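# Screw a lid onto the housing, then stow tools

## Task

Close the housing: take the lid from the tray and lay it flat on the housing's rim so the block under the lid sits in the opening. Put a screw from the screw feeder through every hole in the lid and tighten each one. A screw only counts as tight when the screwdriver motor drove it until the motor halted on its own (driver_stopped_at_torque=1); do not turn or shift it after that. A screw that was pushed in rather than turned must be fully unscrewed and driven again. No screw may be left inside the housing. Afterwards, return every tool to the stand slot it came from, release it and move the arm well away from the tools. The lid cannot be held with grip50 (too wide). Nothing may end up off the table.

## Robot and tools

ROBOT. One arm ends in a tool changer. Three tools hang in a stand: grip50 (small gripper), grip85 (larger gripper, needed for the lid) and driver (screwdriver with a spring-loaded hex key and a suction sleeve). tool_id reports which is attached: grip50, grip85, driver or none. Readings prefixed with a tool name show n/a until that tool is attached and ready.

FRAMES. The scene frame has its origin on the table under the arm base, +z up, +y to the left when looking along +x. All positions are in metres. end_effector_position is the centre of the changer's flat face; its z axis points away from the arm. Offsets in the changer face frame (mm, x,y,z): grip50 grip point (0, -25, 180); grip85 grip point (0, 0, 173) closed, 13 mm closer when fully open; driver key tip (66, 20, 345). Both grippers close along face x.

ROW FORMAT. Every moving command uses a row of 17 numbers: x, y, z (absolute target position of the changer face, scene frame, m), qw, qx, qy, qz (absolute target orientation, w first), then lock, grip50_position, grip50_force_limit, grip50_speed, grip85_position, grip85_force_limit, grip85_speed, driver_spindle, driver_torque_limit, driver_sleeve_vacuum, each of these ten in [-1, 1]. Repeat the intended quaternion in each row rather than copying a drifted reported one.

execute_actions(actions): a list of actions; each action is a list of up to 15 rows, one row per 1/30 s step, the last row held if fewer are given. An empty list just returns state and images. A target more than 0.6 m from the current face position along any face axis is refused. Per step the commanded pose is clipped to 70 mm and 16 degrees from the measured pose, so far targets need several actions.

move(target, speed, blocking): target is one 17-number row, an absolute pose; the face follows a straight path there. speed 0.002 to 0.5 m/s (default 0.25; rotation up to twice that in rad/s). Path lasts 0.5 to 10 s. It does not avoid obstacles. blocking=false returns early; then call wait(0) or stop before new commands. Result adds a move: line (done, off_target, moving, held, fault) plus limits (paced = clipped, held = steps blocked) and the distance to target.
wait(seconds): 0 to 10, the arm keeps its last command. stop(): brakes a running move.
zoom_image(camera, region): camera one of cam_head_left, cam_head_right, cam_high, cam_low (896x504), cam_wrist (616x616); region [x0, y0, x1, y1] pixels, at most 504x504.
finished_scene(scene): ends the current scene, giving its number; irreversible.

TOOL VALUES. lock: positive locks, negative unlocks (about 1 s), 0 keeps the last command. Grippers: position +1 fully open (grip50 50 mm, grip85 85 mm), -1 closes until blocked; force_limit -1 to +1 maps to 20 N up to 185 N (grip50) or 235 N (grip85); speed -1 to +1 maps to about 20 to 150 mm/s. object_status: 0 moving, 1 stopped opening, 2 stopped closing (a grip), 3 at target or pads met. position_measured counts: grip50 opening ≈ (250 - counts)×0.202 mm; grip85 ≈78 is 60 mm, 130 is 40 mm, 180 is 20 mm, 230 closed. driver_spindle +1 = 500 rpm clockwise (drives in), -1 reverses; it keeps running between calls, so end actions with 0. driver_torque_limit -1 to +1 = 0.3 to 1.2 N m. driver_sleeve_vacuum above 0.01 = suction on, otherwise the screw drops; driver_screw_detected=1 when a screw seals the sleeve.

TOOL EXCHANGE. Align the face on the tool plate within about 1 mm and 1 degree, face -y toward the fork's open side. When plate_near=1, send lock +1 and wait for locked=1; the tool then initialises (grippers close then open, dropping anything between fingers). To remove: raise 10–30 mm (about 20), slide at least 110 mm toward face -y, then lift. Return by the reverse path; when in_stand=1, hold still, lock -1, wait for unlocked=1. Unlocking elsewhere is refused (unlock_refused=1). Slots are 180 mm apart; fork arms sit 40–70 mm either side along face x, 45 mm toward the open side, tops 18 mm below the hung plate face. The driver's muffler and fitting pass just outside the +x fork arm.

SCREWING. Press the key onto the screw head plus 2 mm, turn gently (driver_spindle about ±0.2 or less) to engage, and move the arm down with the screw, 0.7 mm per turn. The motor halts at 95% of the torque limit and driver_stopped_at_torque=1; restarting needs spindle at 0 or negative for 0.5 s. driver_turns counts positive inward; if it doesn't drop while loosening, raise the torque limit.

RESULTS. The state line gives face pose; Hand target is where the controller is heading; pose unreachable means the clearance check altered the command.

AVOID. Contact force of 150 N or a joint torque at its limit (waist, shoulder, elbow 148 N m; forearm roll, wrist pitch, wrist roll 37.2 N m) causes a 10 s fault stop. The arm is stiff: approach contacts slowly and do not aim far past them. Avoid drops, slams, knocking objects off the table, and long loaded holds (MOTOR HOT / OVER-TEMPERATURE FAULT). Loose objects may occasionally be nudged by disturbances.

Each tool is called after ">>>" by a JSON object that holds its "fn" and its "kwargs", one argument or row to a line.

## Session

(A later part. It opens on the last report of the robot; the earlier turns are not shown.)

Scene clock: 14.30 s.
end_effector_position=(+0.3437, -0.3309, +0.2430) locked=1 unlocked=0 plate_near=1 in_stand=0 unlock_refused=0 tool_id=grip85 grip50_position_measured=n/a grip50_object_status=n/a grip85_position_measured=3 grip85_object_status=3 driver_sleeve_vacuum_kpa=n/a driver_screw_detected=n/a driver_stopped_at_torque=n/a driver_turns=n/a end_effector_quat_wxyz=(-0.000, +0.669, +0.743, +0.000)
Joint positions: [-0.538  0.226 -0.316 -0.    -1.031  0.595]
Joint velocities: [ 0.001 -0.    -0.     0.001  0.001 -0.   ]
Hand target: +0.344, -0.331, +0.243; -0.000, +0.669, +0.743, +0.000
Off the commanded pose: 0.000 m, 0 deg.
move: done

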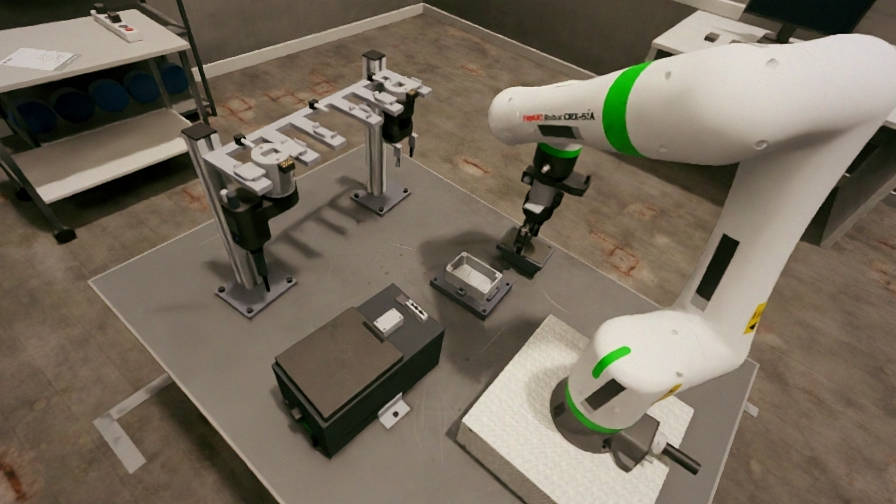

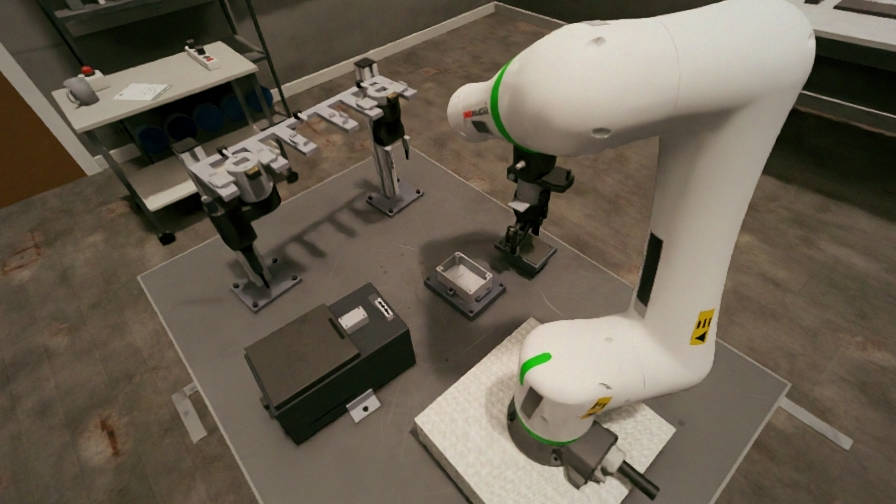

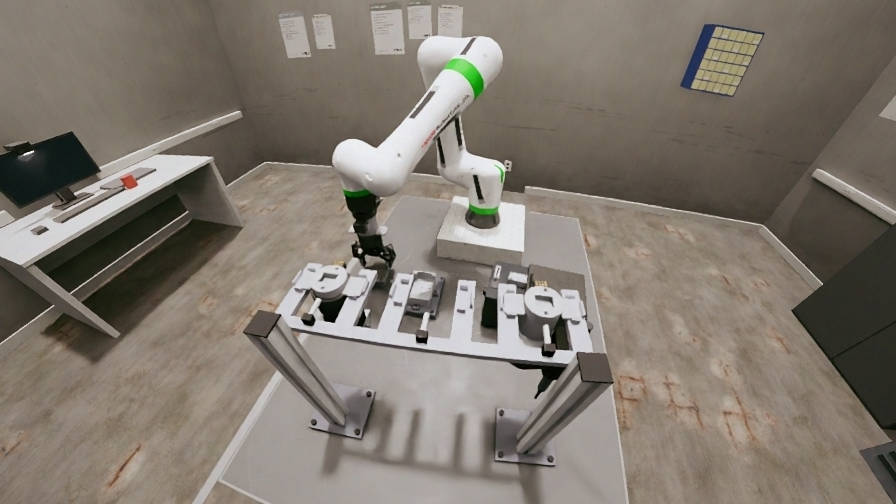

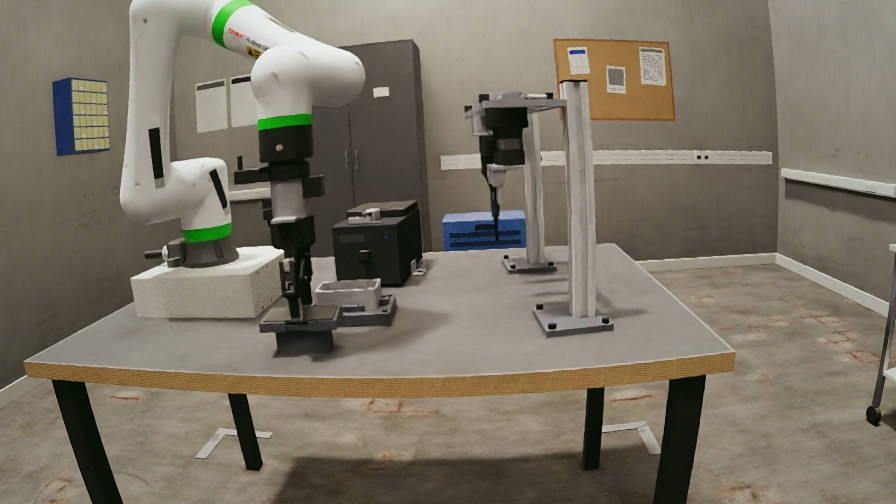

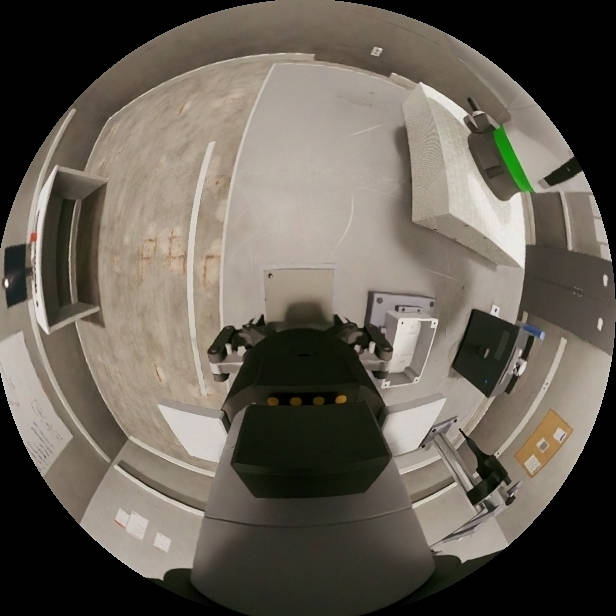

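>>> {"fn": "move", "kwargs": {
  "target": [0.3437,-0.3308,0.236,0,0.6691,0.7431,0,0,1,0,0,1,0,0,0,0,0],
  "speed": 0.01
}}

>>> {"fn": "move", "kwargs": {
  "target": [0.3437,-0.3308,0.236,0,0.6691,0.7431,0,0,1,0,0,0.8,-0.75,-1,0,0,0]
}}

>>> {"fn": "move", "kwargs": {
  "target": [0.3437,-0.3308,0.29,0,0.6691,0.7431,0,0,1,0,0,0.8,-0.75,-1,0,0,0],
  "speed": 0.05
}}

>>> {"fn": "move", "kwargs": {
  "target": [0.38,-0.155,0.29,0,0.682,0.7314,0,0,1,0,0,0.8,-0.75,-1,0,0,0],
  "speed": 0.15
}}

>>> {"fn": "zoom_image", "kwargs": {
  "camera": "cam_wrist",
  "region": [230,210,370,330]
}}

Scene clock: 15.60 s.
end_effector_position=(+0.3436, -0.3309, +0.2360) locked=1 unlocked=0 plate_near=1 in_stand=0 unlock_refused=0 tool_id=grip85 grip50_position_measured=n/a grip50_object_status=n/a grip85_position_measured=3 grip85_object_status=3 driver_sleeve_vacuum_kpa=n/a driver_screw_detected=n/a driver_stopped_at_torque=n/a driver_turns=n/a end_effector_quat_wxyz=(+0.000, +0.669, +0.743, +0.000)
Joint positions: [-0.538  0.235 -0.324 -0.    -1.015  0.595]
Joint velocities: [-0.001  0.004 -0.    -0.     0.    -0.   ]
Hand target: +0.344, -0.331, +0.236; -0.000, +0.669, +0.743, +0.000
Off the commanded pose: 0.000 m, 0 deg.
move: done

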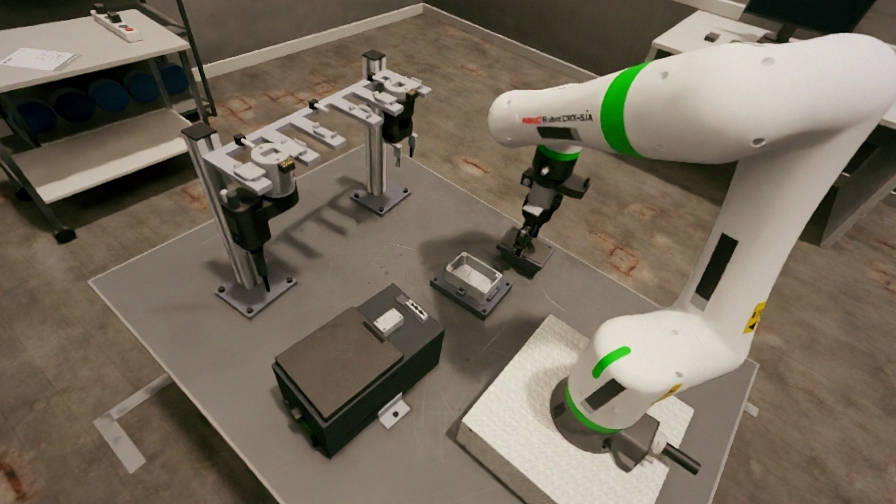

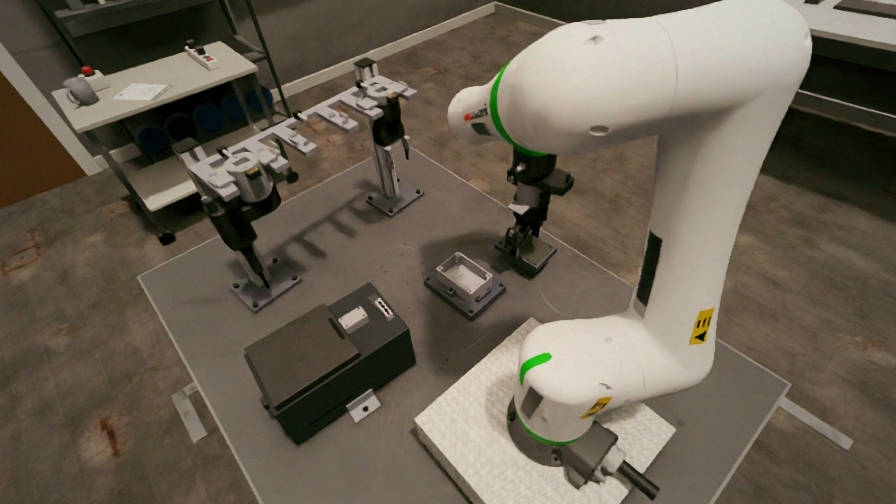

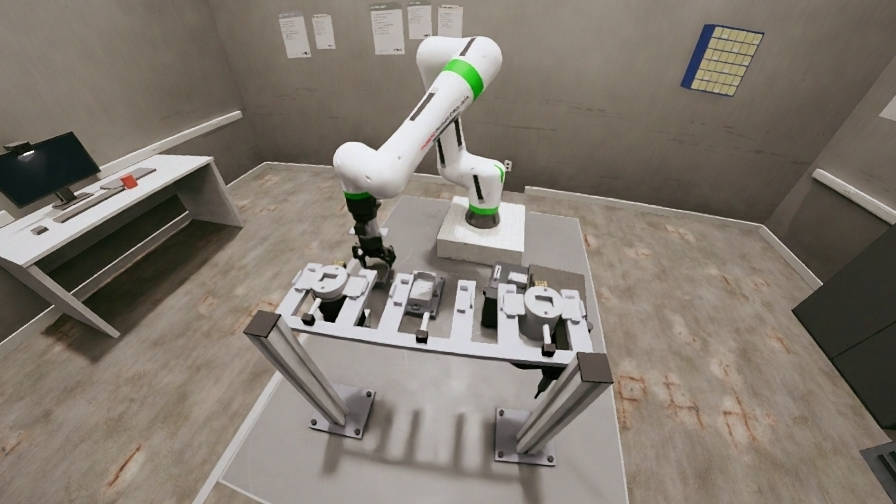

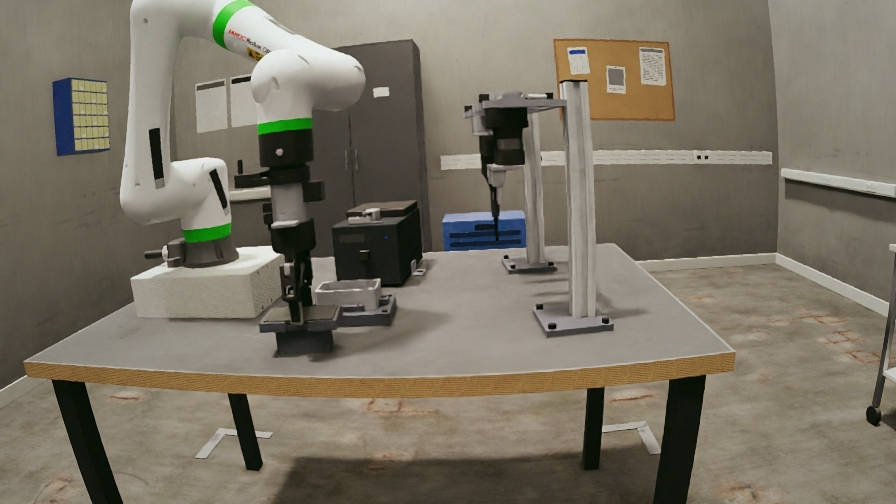

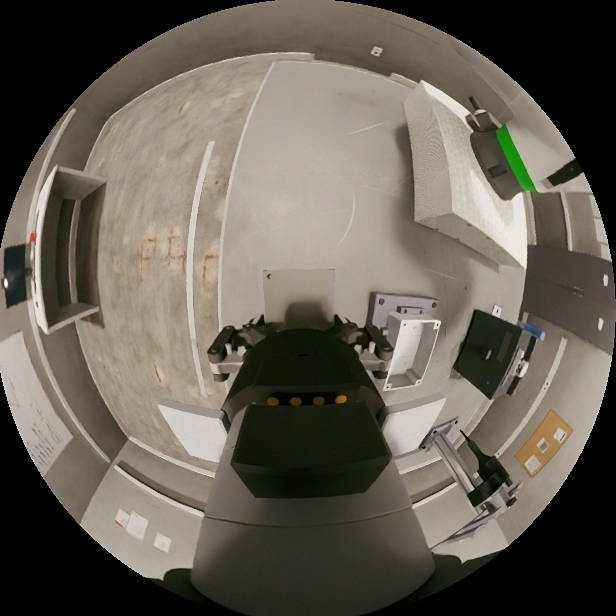

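Scene clock: 16.30 s.
end_effector_position=(+0.3437, -0.3308, +0.2360) locked=1 unlocked=0 plate_near=1 in_stand=0 unlock_refused=0 tool_id=grip85 grip50_position_measured=n/a grip50_object_status=n/a grip85_position_measured=23 grip85_object_status=2 driver_sleeve_vacuum_kpa=n/a driver_screw_detected=n/a driver_stopped_at_torque=n/a driver_turns=n/a end_effector_quat_wxyz=(-0.000, +0.669, +0.743, -0.000)
Joint positions: [-0.538  0.235 -0.324 -0.    -1.015  0.595]
Joint velocities: [-0.001  0.     0.     0.     0.     0.001]
Hand target: +0.344, -0.331, +0.236; +0.000, +0.669, +0.743, -0.000
Off the commanded pose: 0.000 m, 0 deg.
move: done

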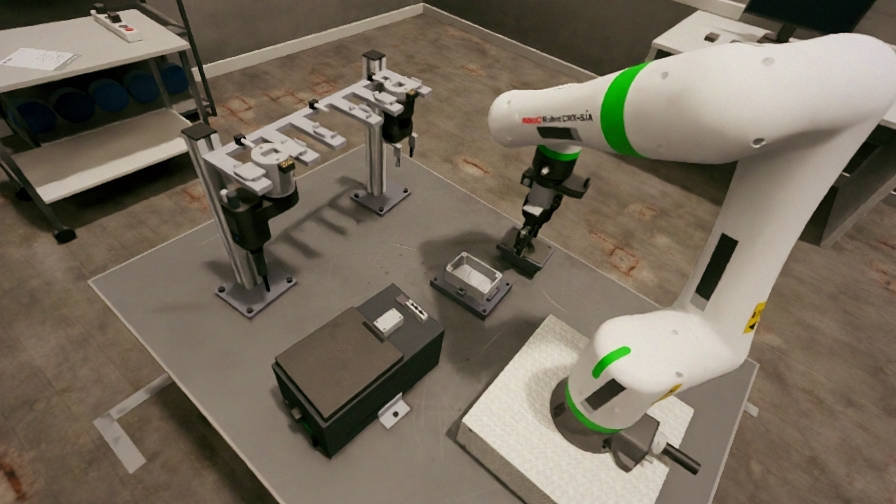

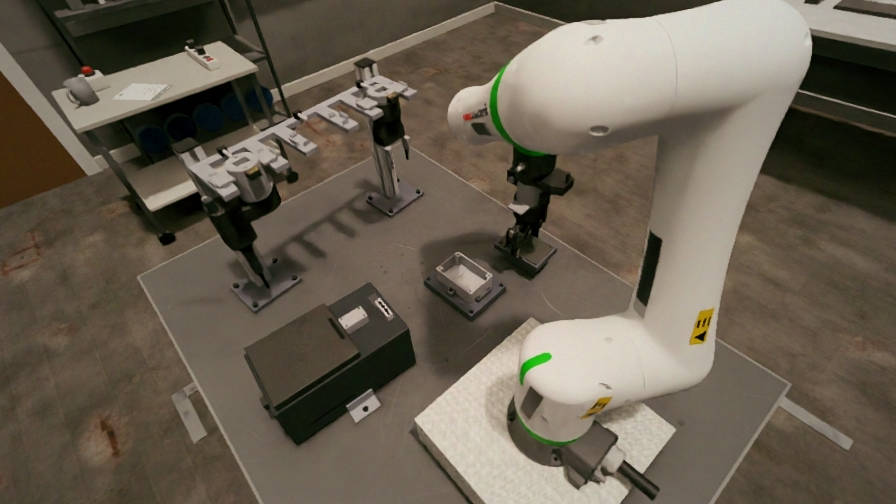

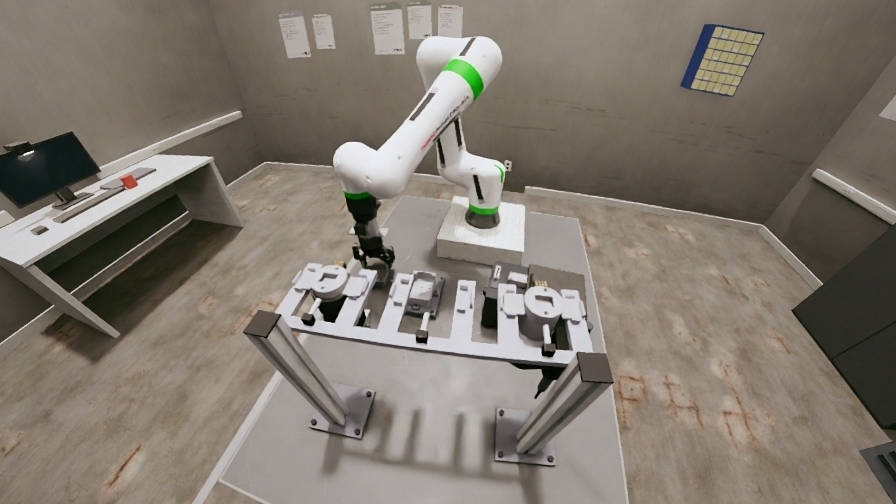

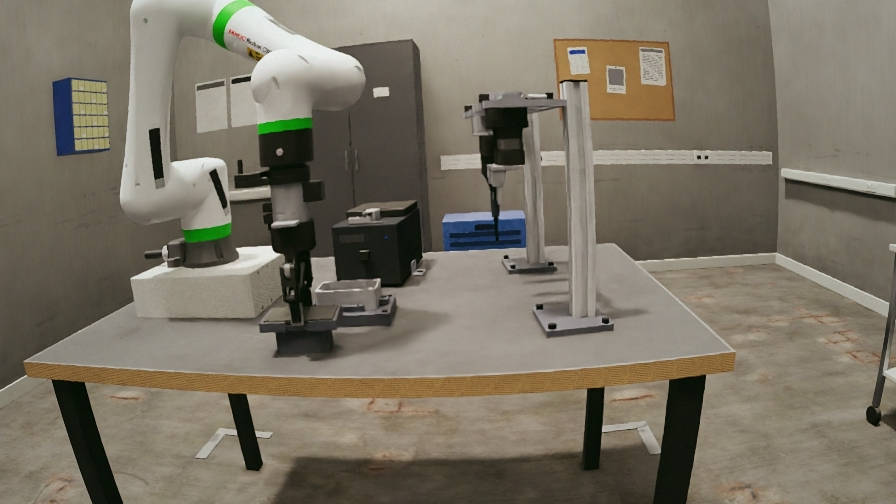

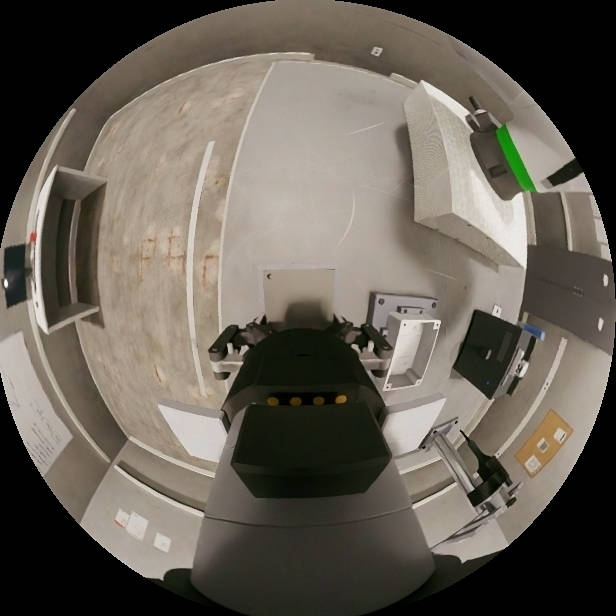

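Scene clock: 17.67 s.
end_effector_position=(+0.3438, -0.3309, +0.2900) locked=1 unlocked=0 plate_near=1 in_stand=0 unlock_refused=0 tool_id=grip85 grip50_position_measured=n/a grip50_object_status=n/a grip85_position_measured=23 grip85_object_status=2 driver_sleeve_vacuum_kpa=n/a driver_screw_detected=n/a driver_stopped_at_torque=n/a driver_turns=n/a end_effector_quat_wxyz=(+0.000, +0.669, +0.743, -0.000)
Joint positions: [-0.538  0.171 -0.26   0.    -1.143  0.595]
Joint velocities: [-0.001 -0.001  0.002  0.    -0.001 -0.001]
Hand target: +0.344, -0.331, +0.290; +0.000, +0.669, +0.743, -0.000
Off the commanded pose: 0.000 m, 0 deg.
move: done

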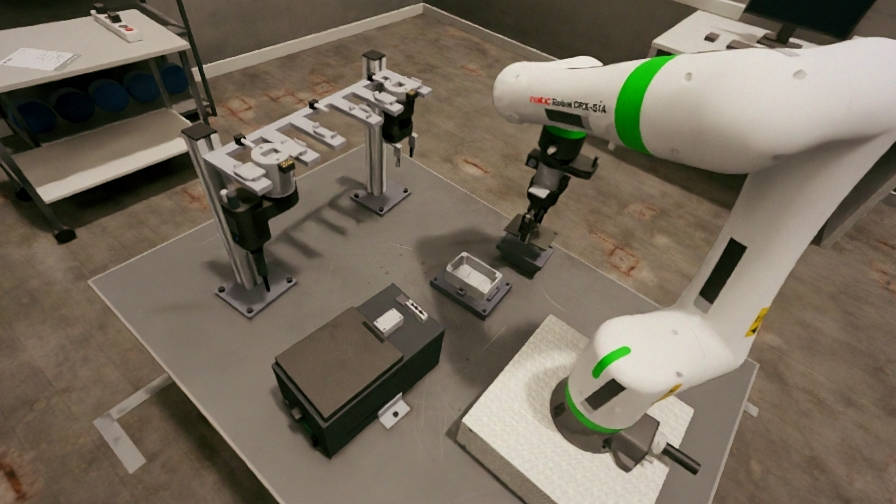

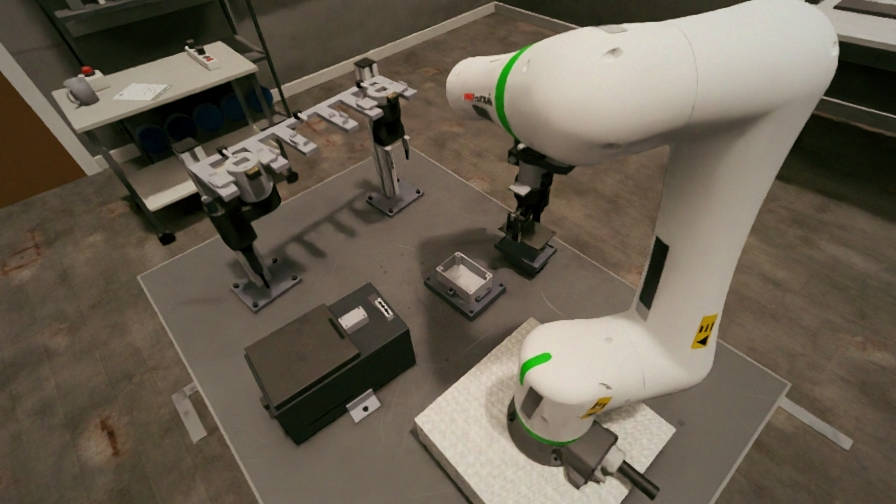

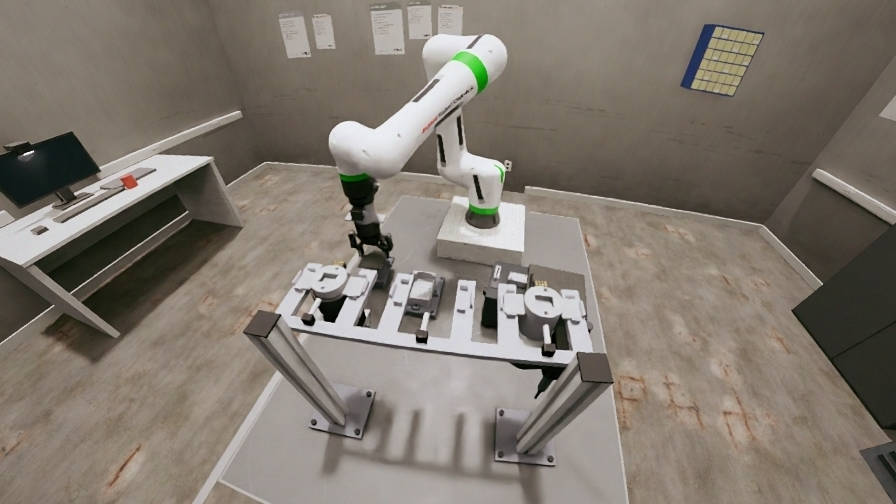

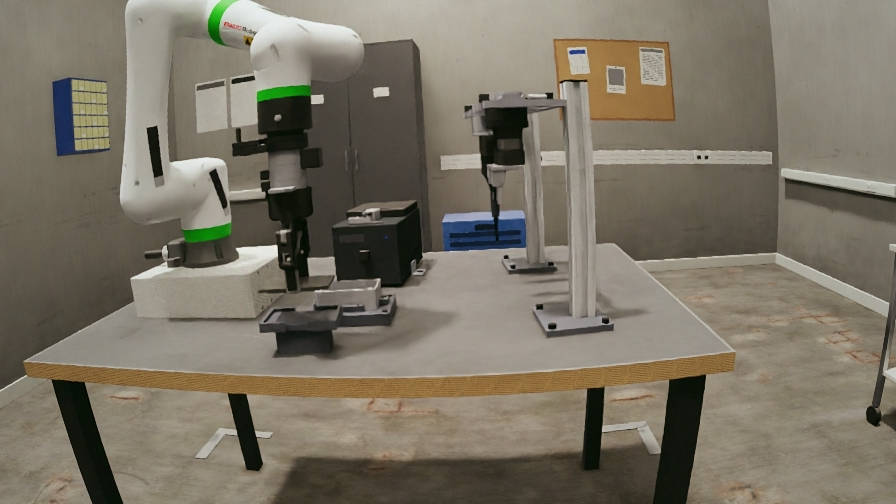

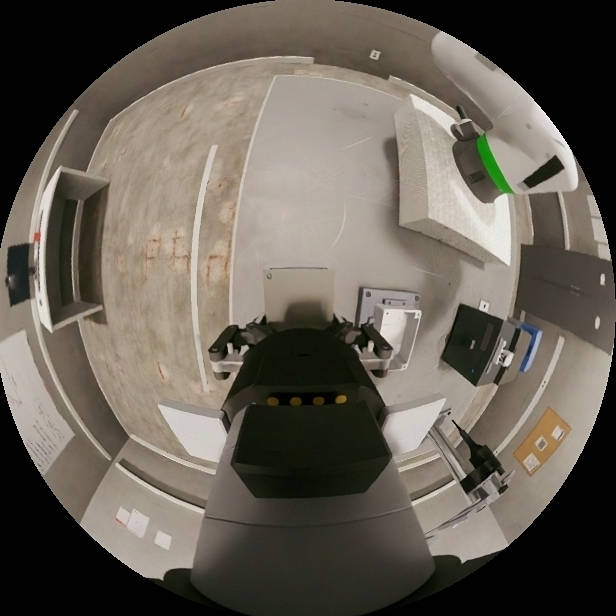

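Scene clock: 19.23 s.
end_effector_position=(+0.3797, -0.1549, +0.2902) locked=1 unlocked=0 plate_near=1 in_stand=0 unlock_refused=0 tool_id=grip85 grip50_position_measured=n/a grip50_object_status=n/a grip85_position_measured=23 grip85_object_status=2 driver_sleeve_vacuum_kpa=n/a driver_screw_detected=n/a driver_stopped_at_torque=n/a driver_turns=n/a end_effector_quat_wxyz=(+0.001, +0.682, +0.731, +0.000)
Joint positions: [-0.113  0.005 -0.44  -0.001 -1.128  0.136]
Joint velocities: [ 0.001 -0.     0.    -0.     0.    -0.002]
Hand target: +0.380, -0.155, +0.290; +0.001, +0.682, +0.731, +0.000
Off the commanded pose: 0.000 m, 0 deg.
move: done

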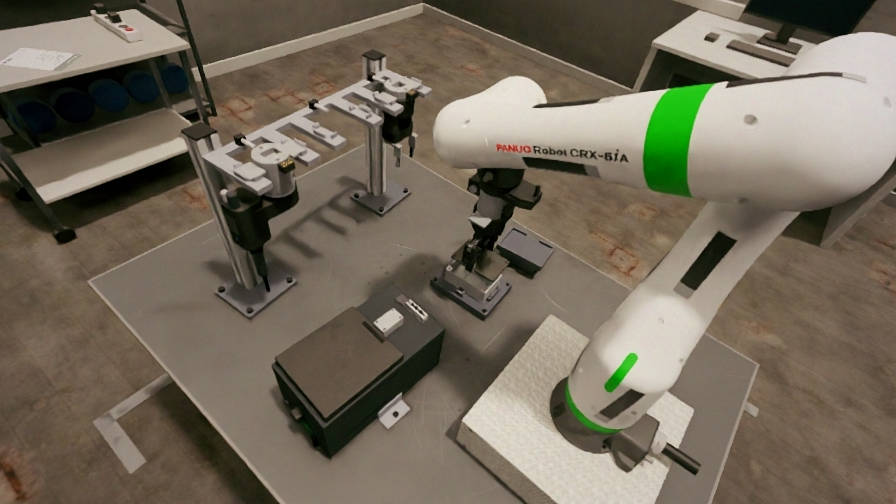

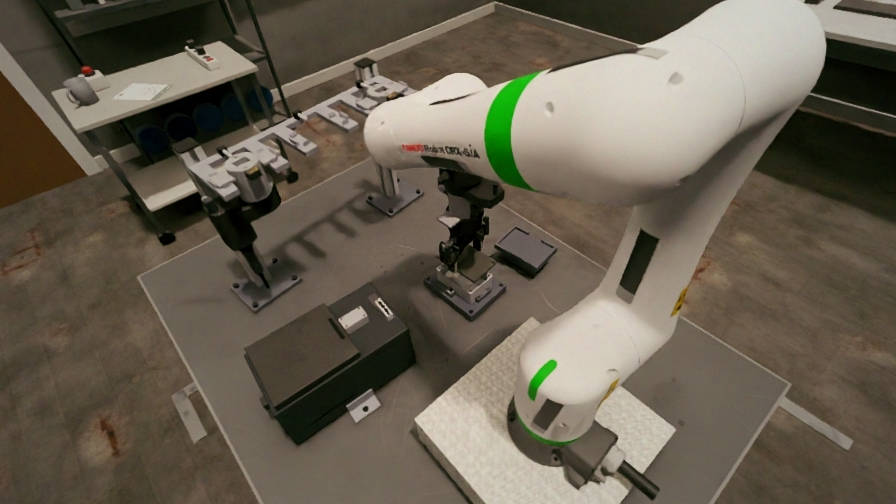

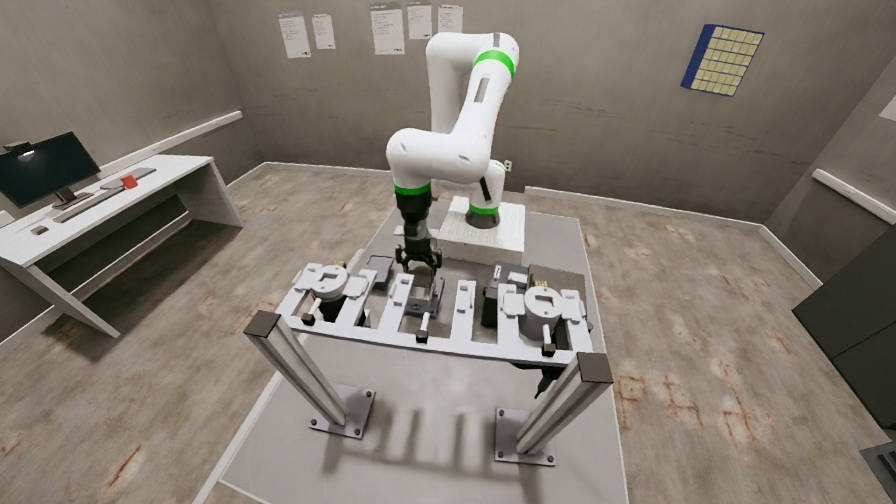

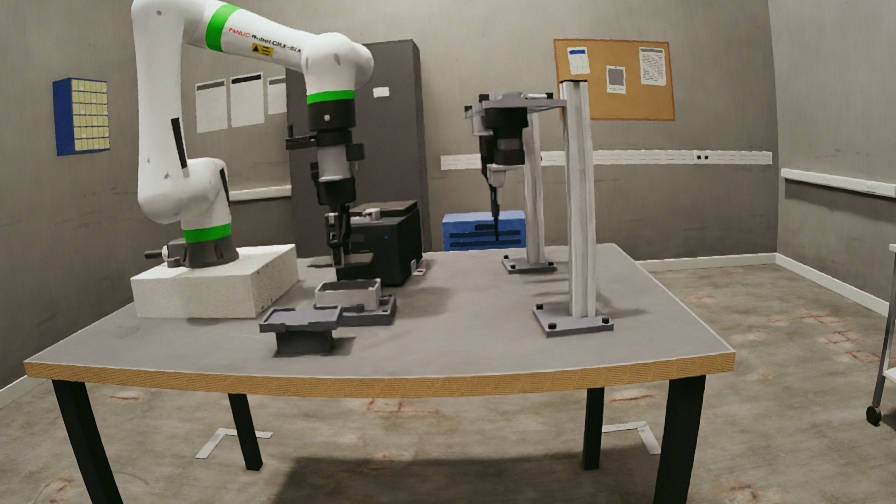

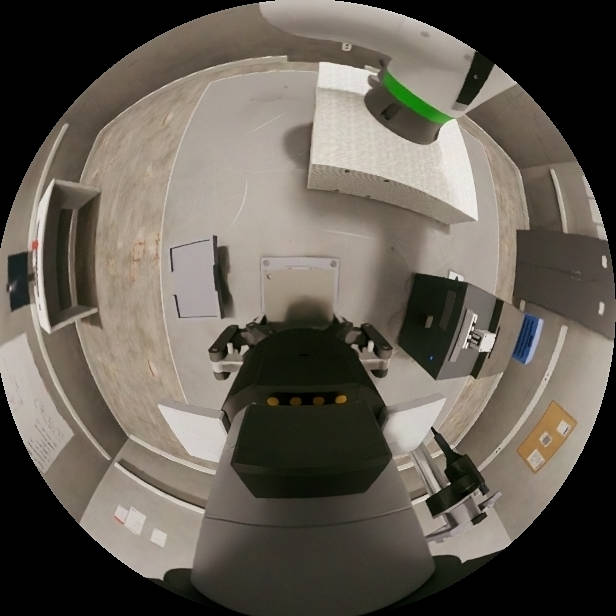

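Region (230, 210, 370, 330) of cam_wrist's 616x616 image, scaled by 3.600, with more detail than that image has; it fills the top 432 rows of this view, and the rest is white.

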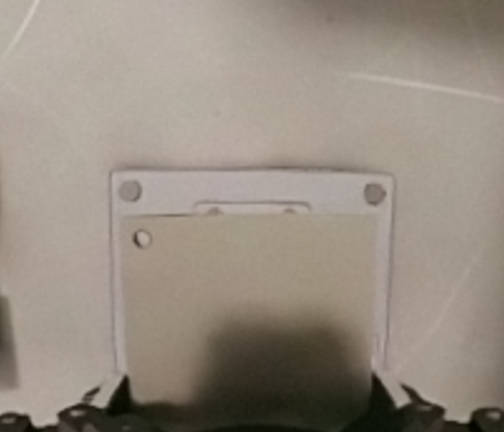

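Yaw down ~1°, overshoot x to see rim.

>>> {"fn": "move", "kwargs": {
  "target": [0.398,-0.151,0.258,0,0.689,0.7248,0,0,1,0,0,0.8,-0.75,-1,0,0,0],
  "speed": 0.04
}}

>>> {"fn": "zoom_image", "kwargs": {
  "camera": "cam_wrist",
  "region": [250,230,350,310]
}}

Scene clock: 22.13 s.
end_effector_position=(+0.3979, -0.1509, +0.2580) locked=1 unlocked=0 plate_near=1 in_stand=0 unlock_refused=0 tool_id=grip85 grip50_position_measured=n/a grip50_object_status=n/a grip85_position_measured=23 grip85_object_status=2 driver_sleeve_vacuum_kpa=n/a driver_screw_detected=n/a driver_stopped_at_torque=n/a driver_turns=n/a end_effector_quat_wxyz=(-0.000, +0.689, +0.725, +0.000)
Joint positions: [-0.101  0.084 -0.441 -0.002 -1.048  0.105]
Joint velocities: [-0.001  0.002 -0.001  0.     0.    -0.001]
Hand target: +0.398, -0.151, +0.258; -0.000, +0.689, +0.725, +0.000
Off the commanded pose: 0.000 m, 0 deg.
move: done

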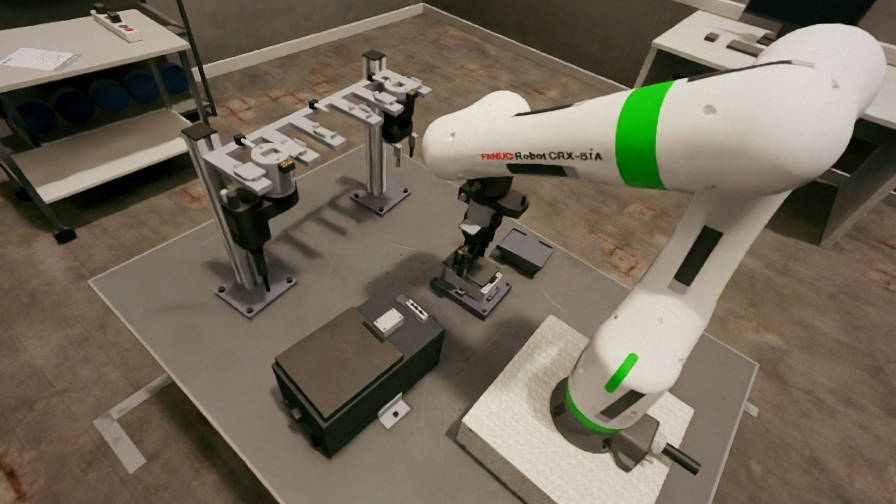

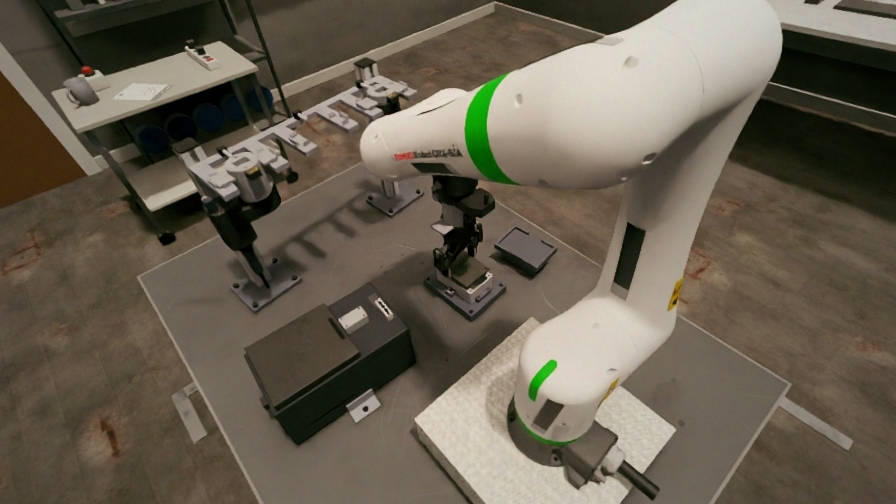

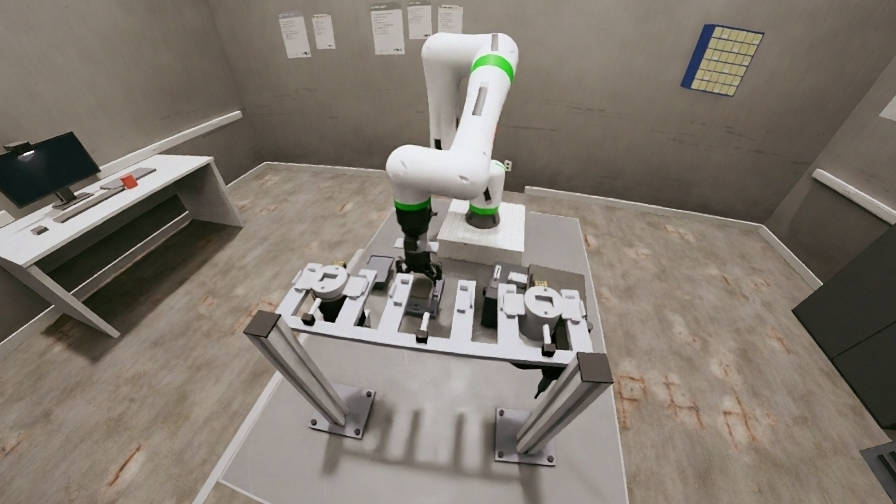

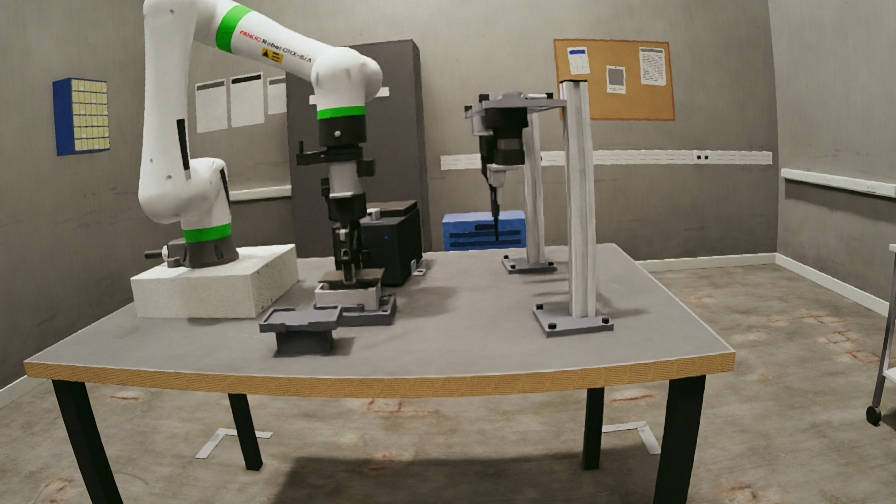

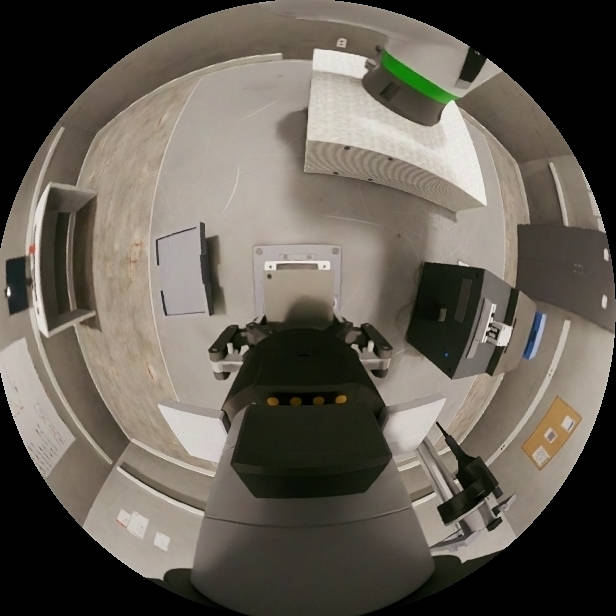

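Region (250, 230, 350, 310) of cam_wrist's 616x616 image, scaled by 5.040, with more detail than that image has; it fills the top 403 rows of this view, and the rest is white.

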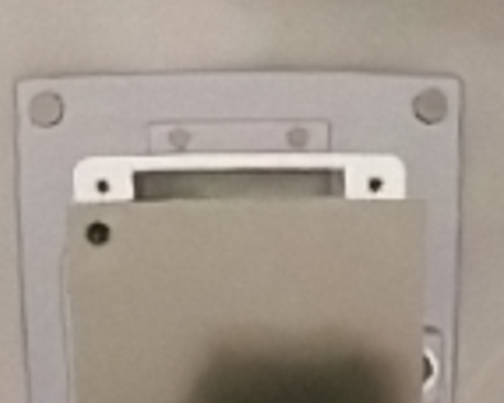

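>>> {"fn": "move", "kwargs": {
  "target": [0.3881,-0.1534,0.25,0,0.689,0.7248,0,0,1,0,0,0.8,-0.75,-1,0,0,0],
  "speed": 0.02
}}

>>> {"fn": "zoom_image", "kwargs": {
  "camera": "cam_wrist",
  "region": [250,230,350,310]
}}

>>> {"fn": "zoom_image", "kwargs": {
  "camera": "cam_low",
  "region": [305,260,395,320]
}}

>>> {"fn": "zoom_image", "kwargs": {
  "camera": "cam_head_right",
  "region": [425,245,505,315]
}}

Scene clock: 23.27 s.
end_effector_position=(+0.3881, -0.1534, +0.2500) locked=1 unlocked=0 plate_near=1 in_stand=0 unlock_refused=0 tool_id=grip85 grip50_position_measured=n/a grip50_object_status=n/a grip85_position_measured=23 grip85_object_status=2 driver_sleeve_vacuum_kpa=n/a driver_screw_detected=n/a driver_stopped_at_torque=n/a driver_turns=n/a end_effector_quat_wxyz=(-0.000, +0.689, +0.725, +0.000)
Joint positions: [-0.108  0.075 -0.473 -0.002 -1.026  0.113]
Joint velocities: [ 0.001  0.001 -0.001  0.001  0.001 -0.001]
Hand target: +0.388, -0.153, +0.250; -0.000, +0.689, +0.725, +0.000
Off the commanded pose: 0.000 m, 0 deg.
move: done

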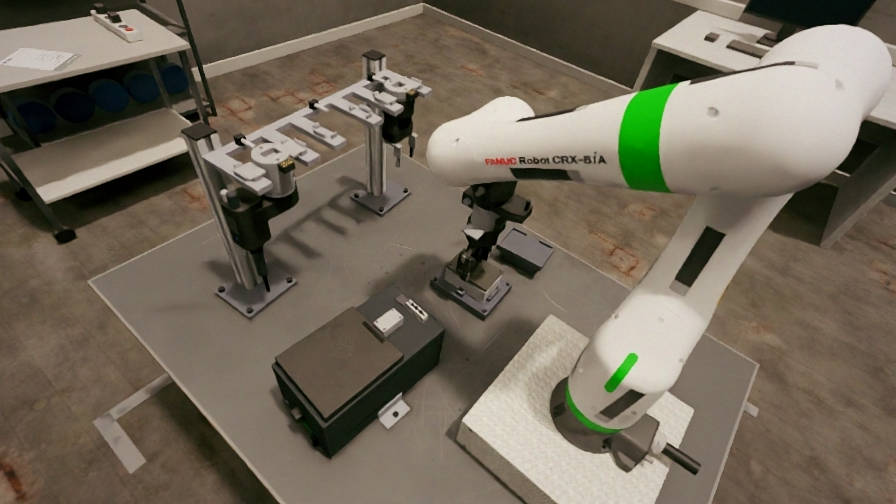

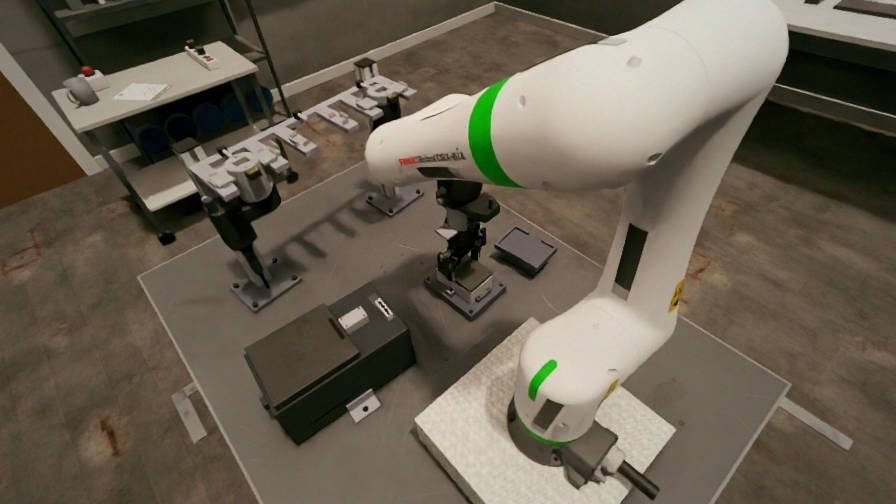

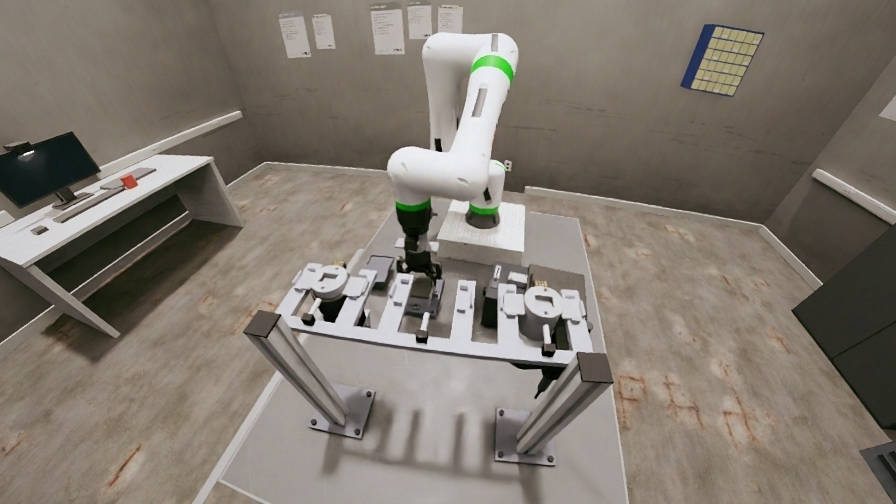

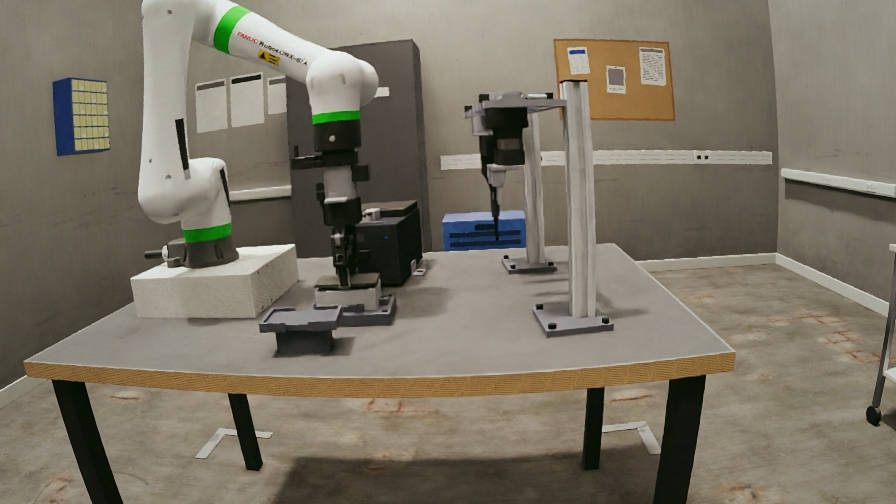

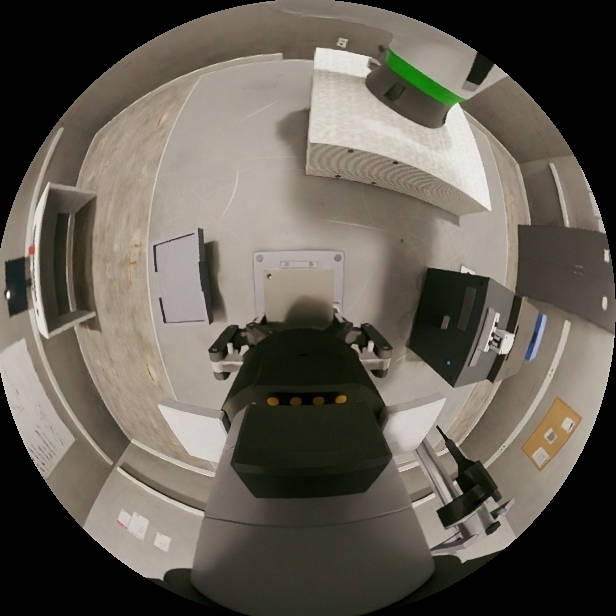

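Region (250, 230, 350, 310) of cam_wrist's 616x616 image, scaled by 5.040, with more detail than that image has; it fills the top 403 rows of this view, and the rest is white.

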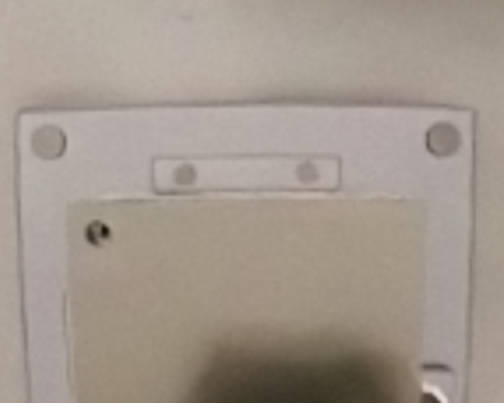

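Region (305, 260, 395, 320) of cam_low's 896x504 image, scaled by 5.600, with more detail than that image has.

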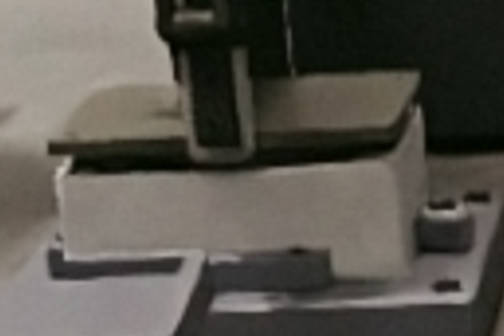

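Region (425, 245, 505, 315) of cam_head_right's 896x504 image, scaled by 6.300, with more detail than that image has; it fills the top 441 rows of this view, and the rest is white.

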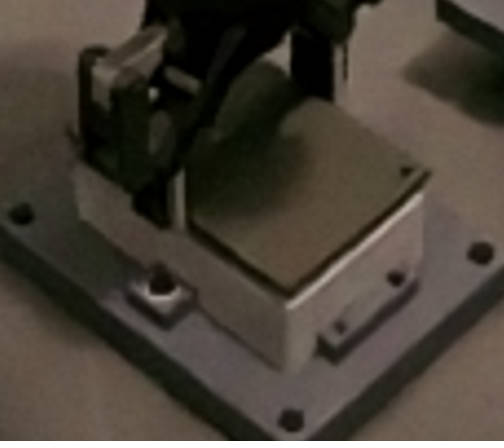

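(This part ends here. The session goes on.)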